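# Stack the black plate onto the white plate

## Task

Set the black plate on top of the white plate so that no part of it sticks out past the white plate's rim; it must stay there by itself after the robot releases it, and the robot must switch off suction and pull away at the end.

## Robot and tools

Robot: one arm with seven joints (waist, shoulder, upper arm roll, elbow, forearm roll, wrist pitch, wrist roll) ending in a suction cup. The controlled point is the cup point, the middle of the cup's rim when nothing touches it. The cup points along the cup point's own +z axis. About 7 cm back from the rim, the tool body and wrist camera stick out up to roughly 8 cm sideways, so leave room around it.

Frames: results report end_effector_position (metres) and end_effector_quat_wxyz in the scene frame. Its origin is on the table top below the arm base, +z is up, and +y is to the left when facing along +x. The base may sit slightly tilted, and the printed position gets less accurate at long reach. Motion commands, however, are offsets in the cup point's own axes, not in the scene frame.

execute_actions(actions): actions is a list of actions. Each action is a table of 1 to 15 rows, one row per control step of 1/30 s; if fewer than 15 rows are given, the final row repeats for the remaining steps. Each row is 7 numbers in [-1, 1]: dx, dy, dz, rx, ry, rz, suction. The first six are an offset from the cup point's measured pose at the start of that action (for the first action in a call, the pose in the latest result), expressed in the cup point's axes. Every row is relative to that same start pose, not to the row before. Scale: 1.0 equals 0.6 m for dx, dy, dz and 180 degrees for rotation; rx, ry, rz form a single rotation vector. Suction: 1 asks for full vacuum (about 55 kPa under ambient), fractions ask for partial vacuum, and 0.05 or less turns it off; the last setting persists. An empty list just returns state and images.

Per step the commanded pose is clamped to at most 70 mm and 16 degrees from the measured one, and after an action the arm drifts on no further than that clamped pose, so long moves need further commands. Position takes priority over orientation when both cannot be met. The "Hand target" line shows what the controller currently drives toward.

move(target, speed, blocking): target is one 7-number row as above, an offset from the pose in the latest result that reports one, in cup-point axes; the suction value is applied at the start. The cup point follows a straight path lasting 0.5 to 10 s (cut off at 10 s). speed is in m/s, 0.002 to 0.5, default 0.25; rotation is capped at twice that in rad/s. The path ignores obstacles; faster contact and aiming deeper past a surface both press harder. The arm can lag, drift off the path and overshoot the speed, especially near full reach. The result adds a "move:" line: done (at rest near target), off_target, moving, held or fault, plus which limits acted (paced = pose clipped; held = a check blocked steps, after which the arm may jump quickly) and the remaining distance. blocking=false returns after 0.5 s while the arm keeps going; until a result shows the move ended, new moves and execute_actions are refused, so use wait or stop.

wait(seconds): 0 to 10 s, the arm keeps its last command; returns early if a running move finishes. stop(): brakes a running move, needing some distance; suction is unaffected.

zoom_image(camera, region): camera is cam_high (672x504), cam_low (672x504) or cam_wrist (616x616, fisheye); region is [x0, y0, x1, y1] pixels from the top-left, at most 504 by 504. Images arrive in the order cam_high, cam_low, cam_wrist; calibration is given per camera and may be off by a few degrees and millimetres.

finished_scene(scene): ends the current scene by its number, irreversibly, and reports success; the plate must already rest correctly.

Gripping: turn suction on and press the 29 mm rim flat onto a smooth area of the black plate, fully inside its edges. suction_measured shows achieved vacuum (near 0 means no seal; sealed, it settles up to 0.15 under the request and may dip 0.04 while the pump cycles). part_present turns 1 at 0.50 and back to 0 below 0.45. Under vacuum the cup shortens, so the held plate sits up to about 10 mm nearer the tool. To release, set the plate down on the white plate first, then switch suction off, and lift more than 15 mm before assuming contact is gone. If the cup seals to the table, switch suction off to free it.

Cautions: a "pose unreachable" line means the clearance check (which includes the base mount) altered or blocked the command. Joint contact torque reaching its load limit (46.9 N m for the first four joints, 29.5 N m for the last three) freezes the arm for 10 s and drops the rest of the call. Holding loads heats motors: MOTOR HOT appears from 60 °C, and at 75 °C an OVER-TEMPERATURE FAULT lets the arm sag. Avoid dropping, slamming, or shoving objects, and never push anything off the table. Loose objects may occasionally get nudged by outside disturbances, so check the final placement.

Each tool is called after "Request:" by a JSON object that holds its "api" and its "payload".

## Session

Request:
{"api": "execute_actions", "payload": {"actions": []}}

Scene clock: 0.00 s.
end_effector_position=(+0.4518, -0.0063, +0.2200) suction_measured=0.00 part_present=0 end_effector_quat_wxyz=(-0.003, +0.002, +1.000, +0.007)
Joint positions: [-0.056  0.432  0.001  1.655  0.     1.055  3.089]
Joint velocities: [-0.     0.001 -0.     0.     0.    -0.001 -0.   ]
Motor temperatures (°C, as the motors report them): [30 28 28 28 39 42 37]
Hand target: +0.452, -0.006, +0.220; -0.003, +0.002, +1.000, +0.007
camera_calibration (this result's frames):
cam_wrist: T_world_to_cam=[[0.0809388, -0.988162, -0.130324, 0.00184728], [-0.921677, -0.123976, 0.367615, 0.348635], [-0.379421, 0.0903628, -0.920801, 0.475114], [0, 0, 0, 1]] pos_world=[0.501448, 0.00211533, 0.309562]

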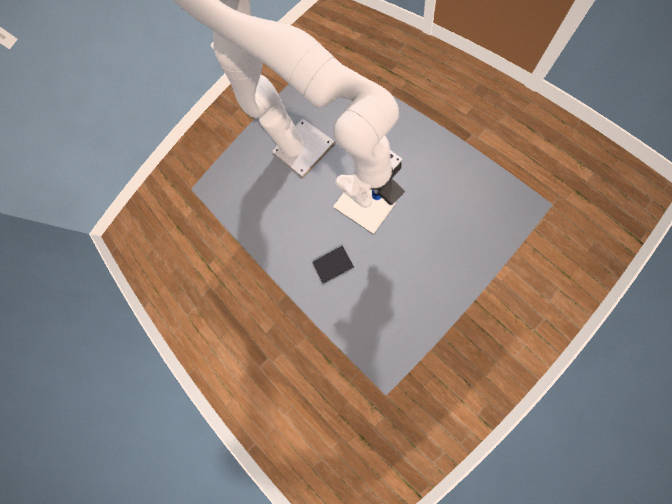

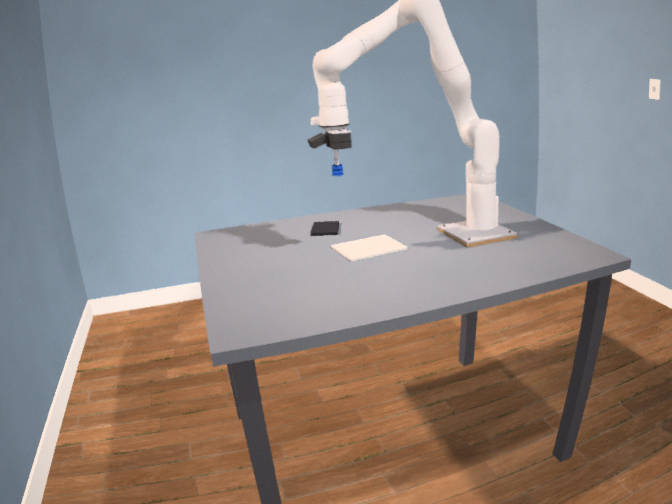

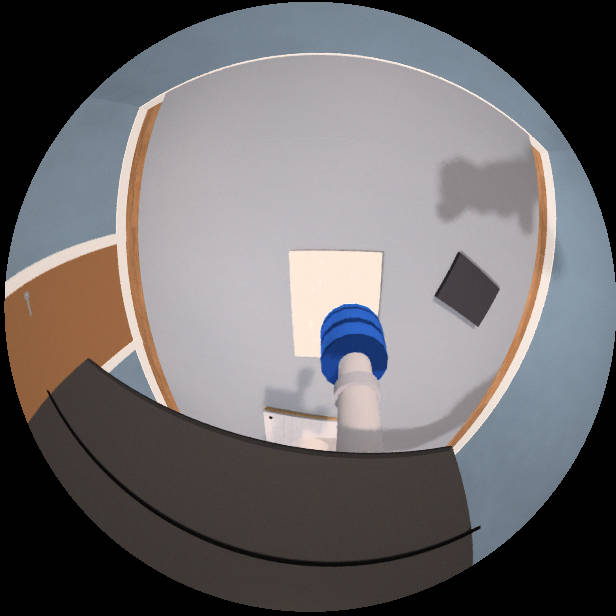

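Request:
{"api": "zoom_image", "payload": {"camera": "cam_high", "region": [290, 170, 440, 300]}}

Request:
{"api": "zoom_image", "payload": {"camera": "cam_low", "region": [300, 200, 420, 280]}}

Region (290, 170, 440, 300) of cam_high's 672x504 image, scaled by 3.360, with more detail than that image has; it fills the top 437 rows of this view, and the rest is white.

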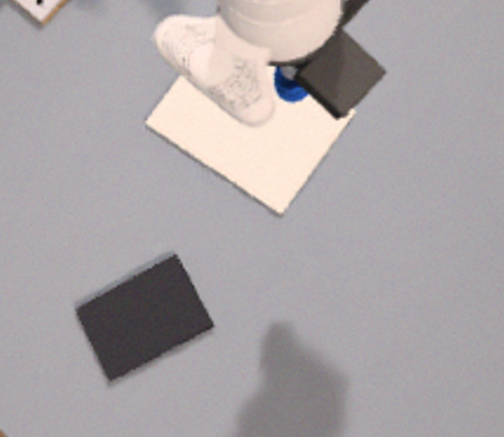

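Region (300, 200, 420, 280) of cam_low's 672x504 image, scaled by 4.200, with more detail than that image has.

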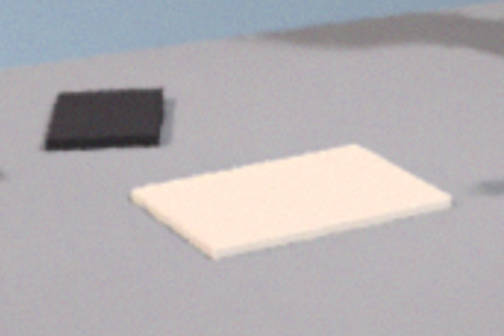

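Request:
{"api": "move", "payload": {"target": [0.006,-0.369,0.305,0,0,-0.178,1], "speed": 0.35}}

Request:
{"api": "move", "payload": {"target": [0,0,0.045,0,0,0,1], "speed": 0.05}}

Scene clock: 12.97 s.
end_effector_position=(+0.4456, -0.2252, +0.0338) suction_measured=0.00 part_present=0 end_effector_quat_wxyz=(-0.001, -0.274, +0.962, +0.007)
Joint positions: [ 0.455  0.807 -0.073  1.666  0.086  0.67   4.042]
Joint velocities: [ 0.004  0.003  0.    -0.001 -0.001  0.001  0.002]
Motor temperatures (°C, as the motors report them): [30 28 28 28 39 42 37]
Hand target: +0.445, -0.225, +0.034; -0.001, -0.274, +0.962, +0.008
Off the commanded pose: 0.000 m, 0 deg.
move: done
camera_calibration (this result's frames):
cam_wrist: T_world_to_cam=[[0.594002, -0.793845, -0.130274, -0.423081], [-0.717657, -0.596083, 0.360073, 0.187304], [-0.363496, -0.120392, -0.923784, 0.266653], [0, 0, 0, 1]] pos_world=[0.482658, -0.192109, 0.123771]

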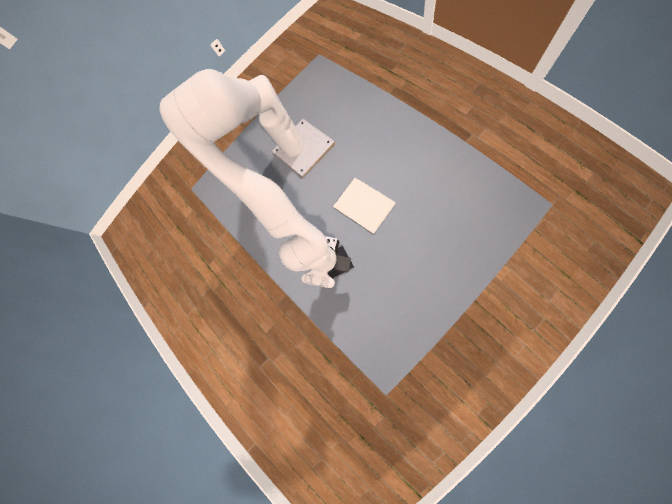

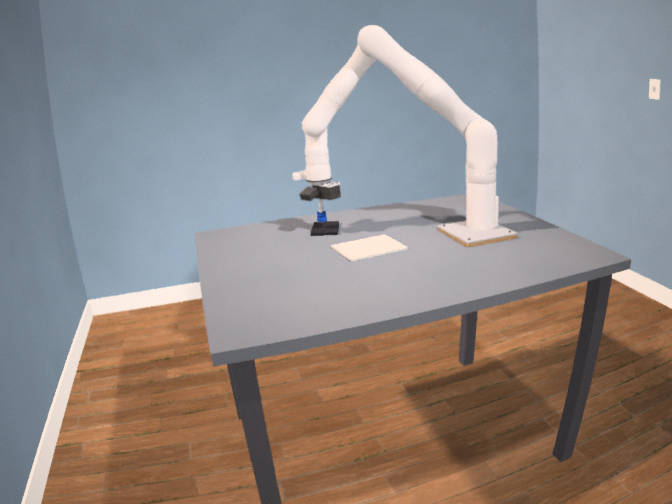

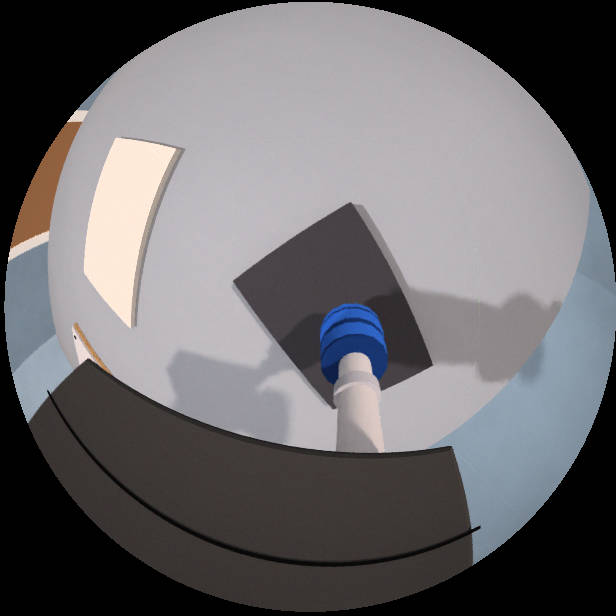

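Scene clock: 13.83 s.
end_effector_position=(+0.4453, -0.2247, +0.0067) suction_measured=0.46 part_present=0 end_effector_quat_wxyz=(-0.001, -0.274, +0.962, +0.008)
Joint positions: [ 0.452  0.859 -0.068  1.673  0.091  0.612  4.037]
Joint velocities: [-0.     0.006  0.     0.    -0.001 -0.002  0.   ]
Motor temperatures (°C, as the motors report them): [30 28 28 28 39 42 37]
Hand target: +0.445, -0.225, +0.007; -0.001, -0.274, +0.962, +0.007
Off the commanded pose: 0.000 m, 0 deg.
move: done
camera_calibration (this result's frames):
cam_wrist: T_world_to_cam=[[0.593975, -0.793819, -0.130559, -0.426081], [-0.717535, -0.59614, 0.360223, 0.197046], [-0.363783, -0.120283, -0.923685, 0.241707], [0, 0, 0, 1]] pos_world=[0.482397, -0.19169, 0.0966521]

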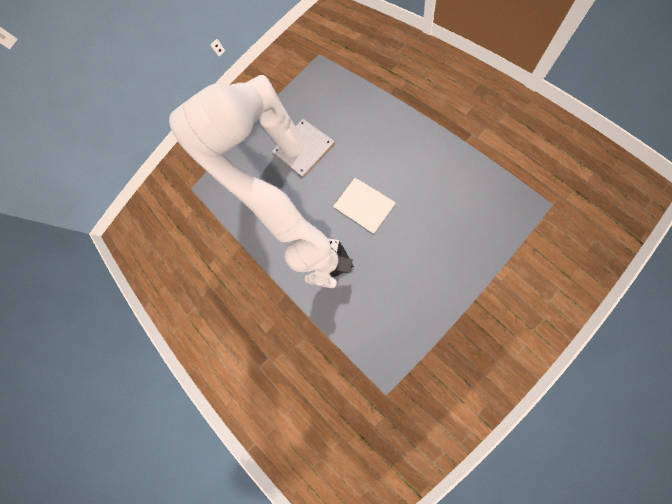

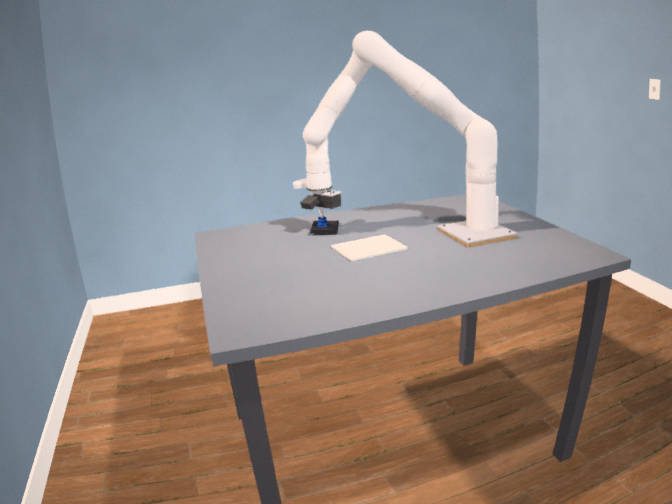

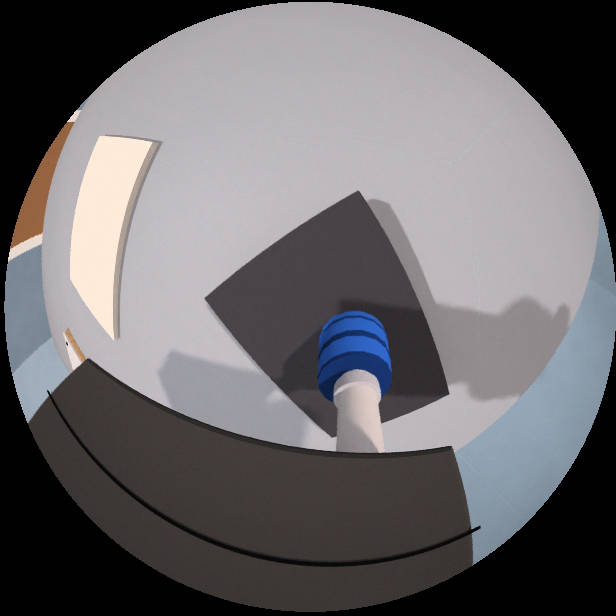

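Request:
{"api": "move", "payload": {"target": [0,0,-0.05,0,0,0,1], "speed": 0.1}}

Request:
{"api": "move", "payload": {"target": [-0.109,0.372,0,0,0,0.356,1], "speed": 0.35}}

Scene clock: 18.60 s.
end_effector_position=(+0.4455, -0.2251, +0.0365) suction_measured=0.98 part_present=1 end_effector_quat_wxyz=(-0.001, -0.274, +0.962, +0.008)
Joint positions: [ 0.456  0.802 -0.073  1.666  0.086  0.677  4.042]
Joint velocities: [ 0.    -0.005  0.     0.    -0.001  0.001  0.   ]
Motor temperatures (°C, as the motors report them): [30 29 28 28 39 42 37]
Hand target: +0.446, -0.225, +0.037; -0.001, -0.274, +0.962, +0.008
Off the commanded pose: 0.000 m, 0 deg.
move: done
camera_calibration (this result's frames):
cam_wrist: T_world_to_cam=[[0.593935, -0.793806, -0.130819, -0.422525], [-0.717456, -0.596187, 0.360303, 0.18611], [-0.364003, -0.120139, -0.923617, 0.269399], [0, 0, 0, 1]] pos_world=[0.48254, -0.192081, 0.126491]

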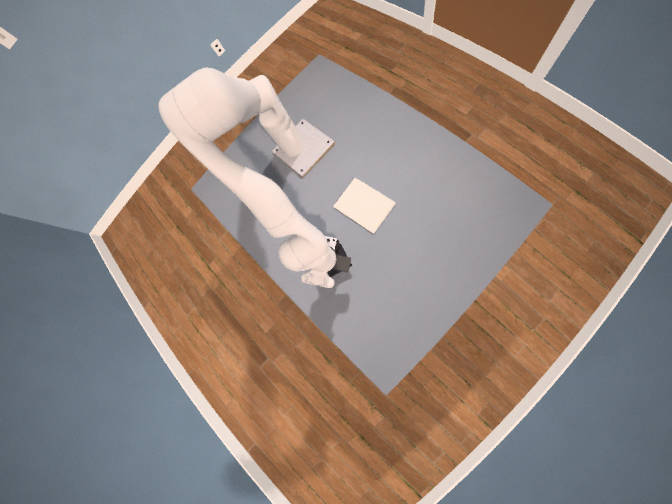

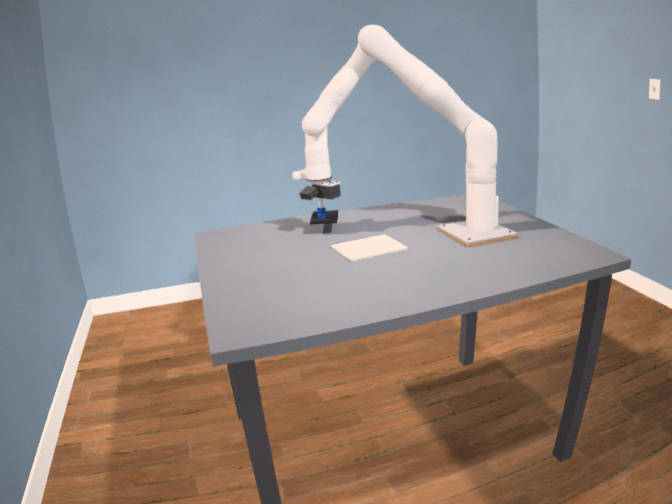

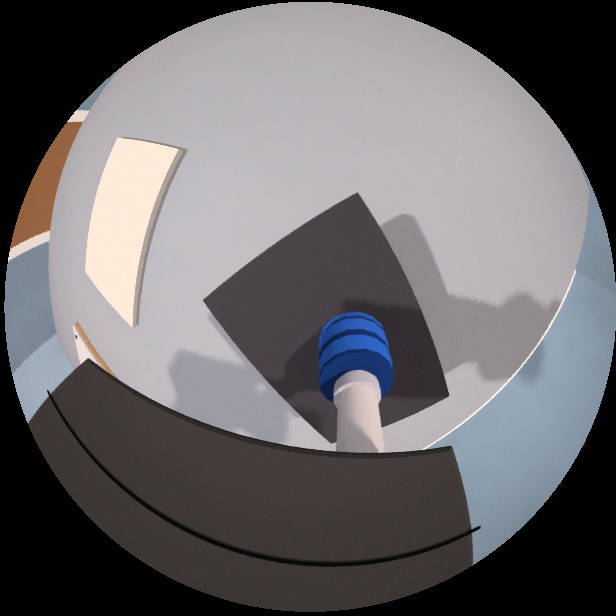

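Scene clock: 20.70 s.
end_effector_position=(+0.3843, -0.0011, +0.0401) suction_measured=0.98 part_present=1 end_effector_quat_wxyz=(-0.005, +0.279, +0.960, +0.006)
Joint positions: [-0.234  0.668  0.23   2.077 -0.345  0.432  2.847]
Joint velocities: [-0.021  0.001  0.002 -0.     0.006  0.002 -0.011]
Motor temperatures (°C, as the motors report them): [30 29 28 28 39 42 37]
Hand target: +0.384, -0.000, +0.040; -0.005, +0.278, +0.961, +0.006
Off the commanded pose: 0.001 m, 0 deg.
move: done
camera_calibration (this result's frames):
cam_wrist: T_world_to_cam=[[-0.457514, -0.880193, -0.126261, 0.195876], [-0.843528, 0.384692, 0.374798, 0.323393], [-0.281323, 0.27798, -0.918469, 0.245813], [0, 0, 0, 1]] pos_world=[0.43156, -0.020329, 0.129296]

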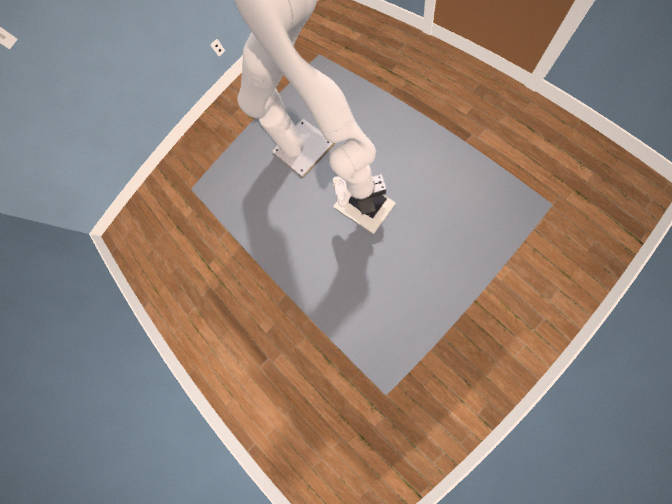

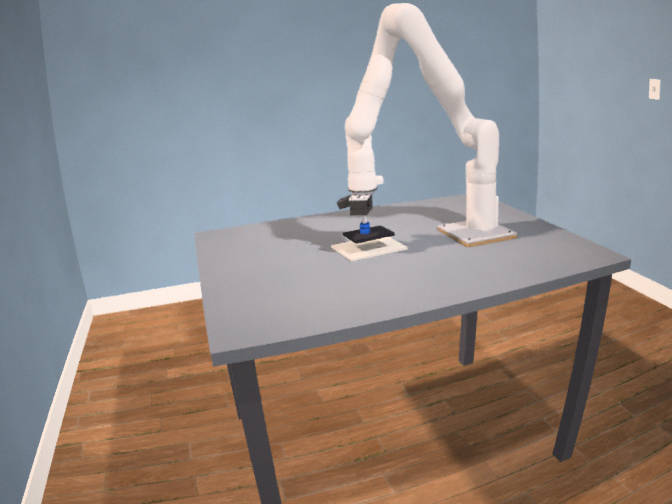

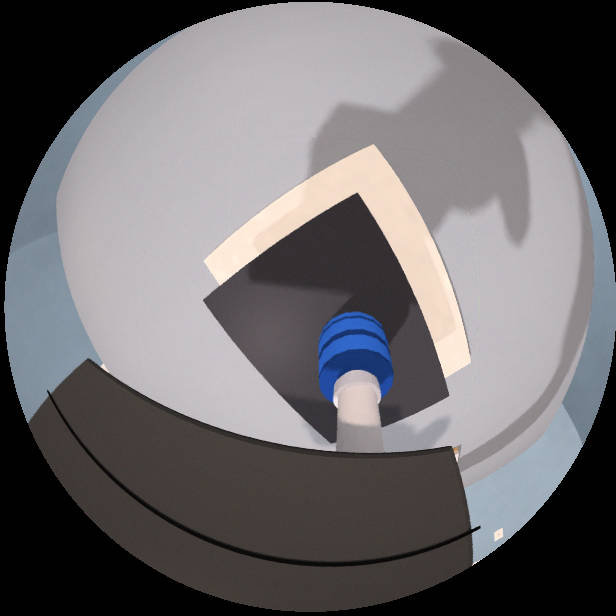

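Request:
{"api": "move", "payload": {"target": [0,0,0.054,0,0,0,1], "speed": 0.04}}

Request:
{"api": "zoom_image", "payload": {"camera": "cam_low", "region": [310, 200, 430, 280]}}

Scene clock: 24.50 s.
end_effector_position=(+0.3842, -0.0005, +0.0079) suction_measured=0.98 part_present=1 end_effector_quat_wxyz=(-0.005, +0.279, +0.960, +0.006)
Joint positions: [-0.199  0.746  0.18   2.084 -0.373  0.341  2.872]
Joint velocities: [ 0.003  0.005 -0.002  0.001  0.    -0.001  0.001]
Motor temperatures (°C, as the motors report them): [30 29 28 28 39 42 37]
Hand target: +0.384, -0.001, +0.008; -0.005, +0.279, +0.960, +0.006
Off the commanded pose: 0.000 m, 0 deg.
move: done
camera_calibration (this result's frames):
cam_wrist: T_world_to_cam=[[-0.457233, -0.880295, -0.126565, 0.192218], [-0.843784, 0.384426, 0.374492, 0.33528], [-0.281009, 0.278024, -0.918552, 0.215887], [0, 0, 0, 1]] pos_world=[0.431459, -0.0197039, 0.0970715]

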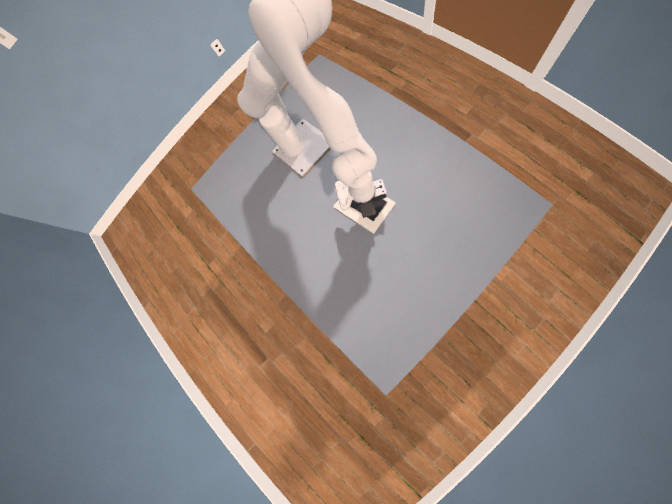

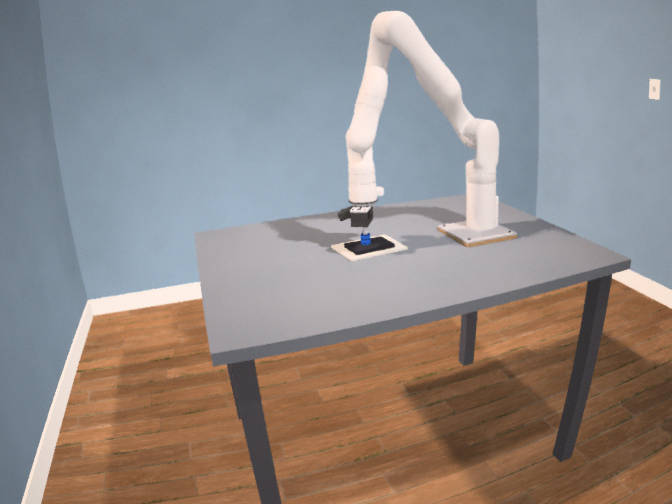

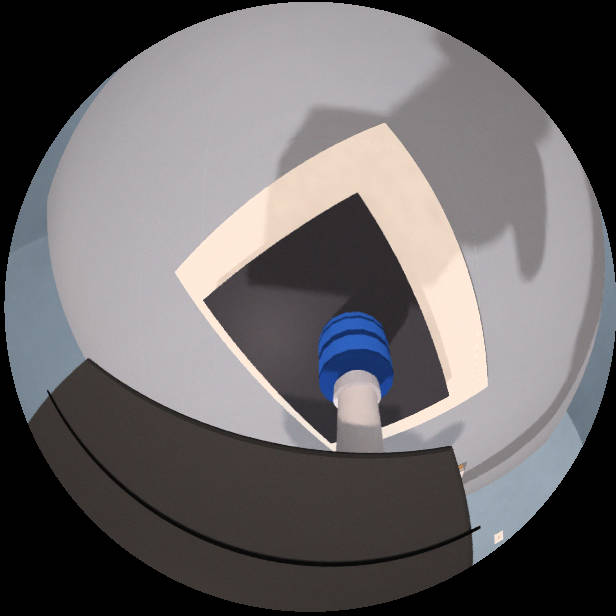

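Region (310, 200, 430, 280) of cam_low's 672x504 image, scaled by 4.200, with more detail than that image has.

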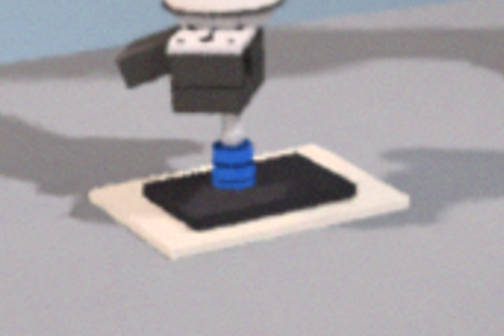

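Request:
{"api": "execute_actions", "payload": {"actions": [[[0,0,0.002,0,0,0,1],[0,0,0.003,0,0,0,1],[0,0,0.004,0,0,0,1],[0,0,0.005,0,0,0,1],[0,0,0.005,0,0,0,1],[0,0,0.005,0,0,0,1],[0,0,0.005,0,0,0,1],[0,0,0.005,0,0,0,1],[0,0,0.005,0,0,0,1],[0,0,0.005,0,0,0,0]],[[0,0,-0.005,0,0,0,0]]]}}

Request:
{"api": "move", "payload": {"target": [0,0,-0.2,0,0,0,0]}}

Scene clock: 28.87 s.
end_effector_position=(+0.3845, -0.0006, +0.0098) suction_measured=0.00 part_present=0 end_effector_quat_wxyz=(-0.004, +0.279, +0.960, +0.007)
Joint positions: [-0.198  0.74   0.18   2.085 -0.372  0.343  2.871]
Joint velocities: [ 0.    -0.001  0.001 -0.     0.     0.001  0.   ]
Motor temperatures (°C, as the motors report them): [30 29 28 28 39 42 37]
Hand target: +0.384, -0.001, +0.009; -0.004, +0.279, +0.960, +0.007
Off the commanded pose: 0.001 m, 0 deg.
camera_calibration (this result's frames):
cam_wrist: T_world_to_cam=[[-0.457588, -0.87985, -0.128361, 0.192662], [-0.844361, 0.384732, 0.372876, 0.335132], [-0.27869, 0.279006, -0.91896, 0.216869], [0, 0, 0, 1]] pos_world=[0.431571, -0.0199296, 0.0990613]

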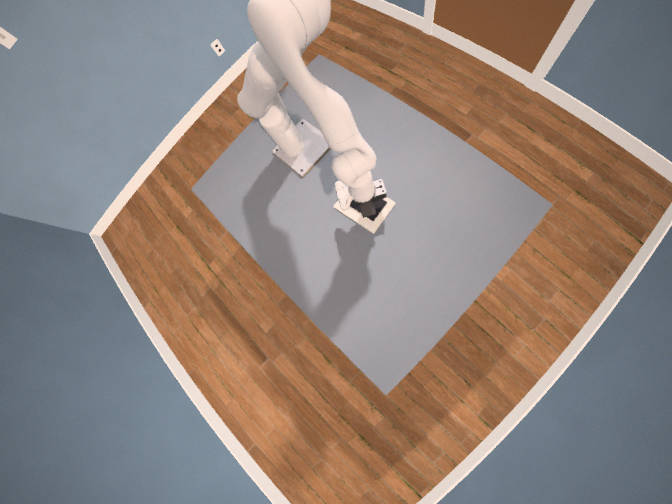

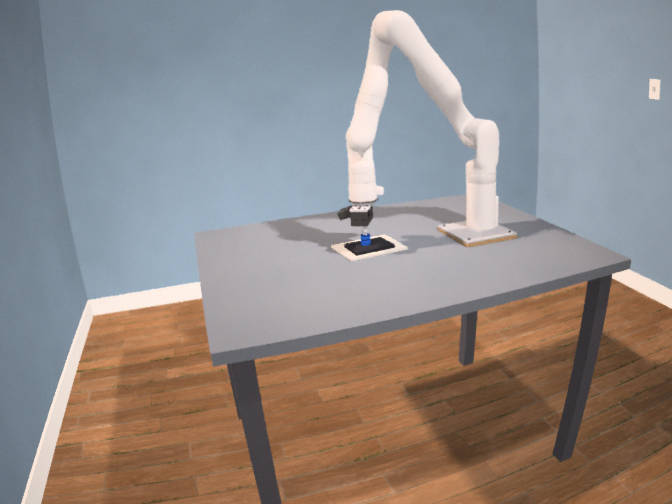

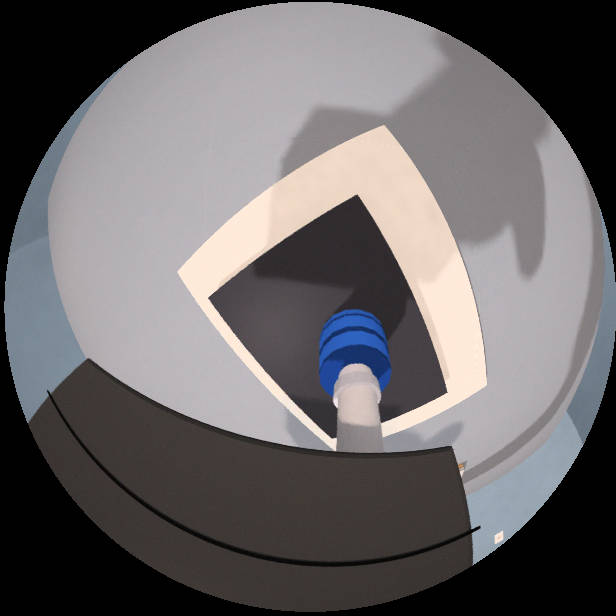

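Scene clock: 29.93 s.
end_effector_position=(+0.3848, -0.0027, +0.1298) suction_measured=0.00 part_present=0 end_effector_quat_wxyz=(-0.004, +0.279, +0.960, +0.007)
Joint positions: [-0.315  0.468  0.333  2.013 -0.234  0.695  2.749]
Joint velocities: [-0.003 -0.005 -0.001 -0.     0.     0.002 -0.001]
Motor temperatures (°C, as the motors report them): [30 29 28 28 39 42 37]
Hand target: +0.385, -0.003, +0.130; -0.004, +0.279, +0.960, +0.007
Off the commanded pose: 0.000 m, 0 deg.
move: done
camera_calibration (this result's frames):
cam_wrist: T_world_to_cam=[[-0.457983, -0.879719, -0.127851, 0.206409], [-0.844046, 0.385187, 0.373118, 0.291271], [-0.278993, 0.278794, -0.918933, 0.327939], [0, 0, 0, 1]] pos_world=[0.431871, -0.0220393, 0.219065]

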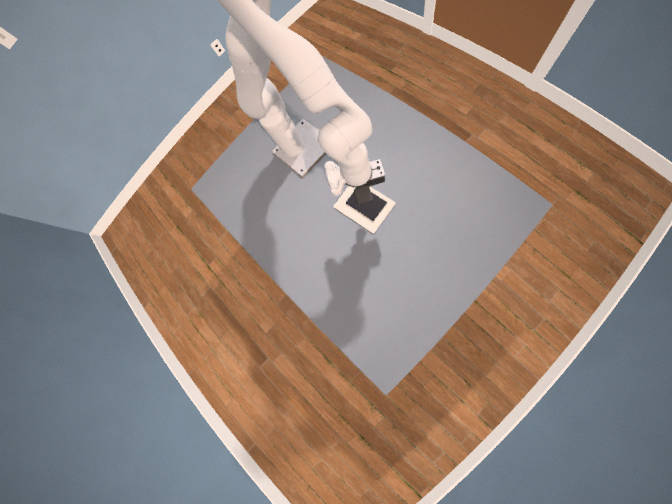

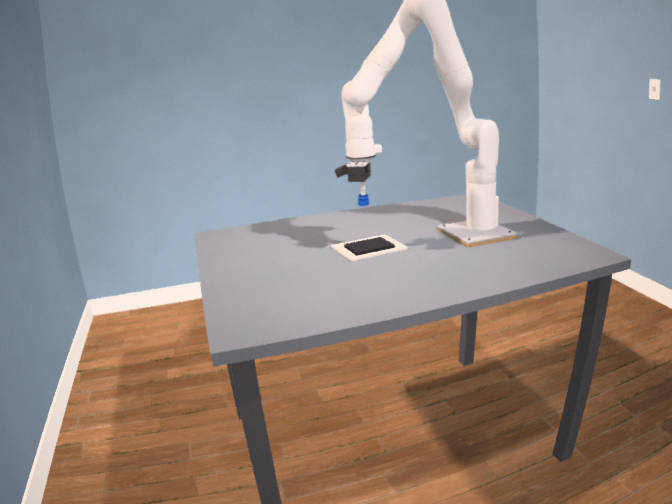

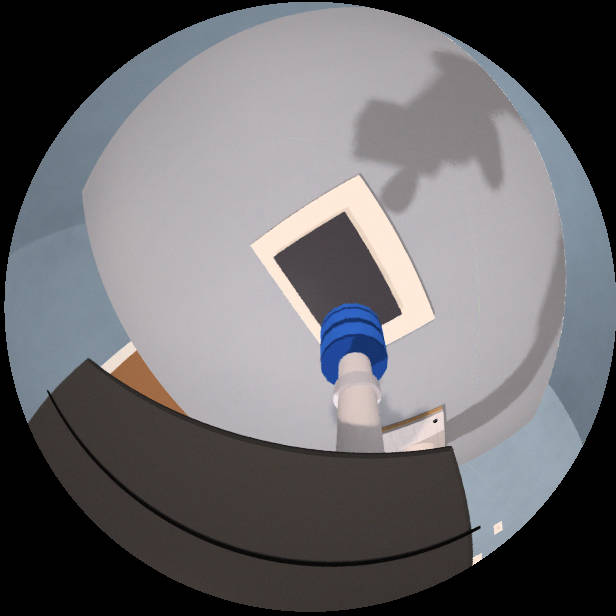

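Request:
{"api": "finished_scene", "payload": {"scene": 2}}

The scene is finished: the task was done.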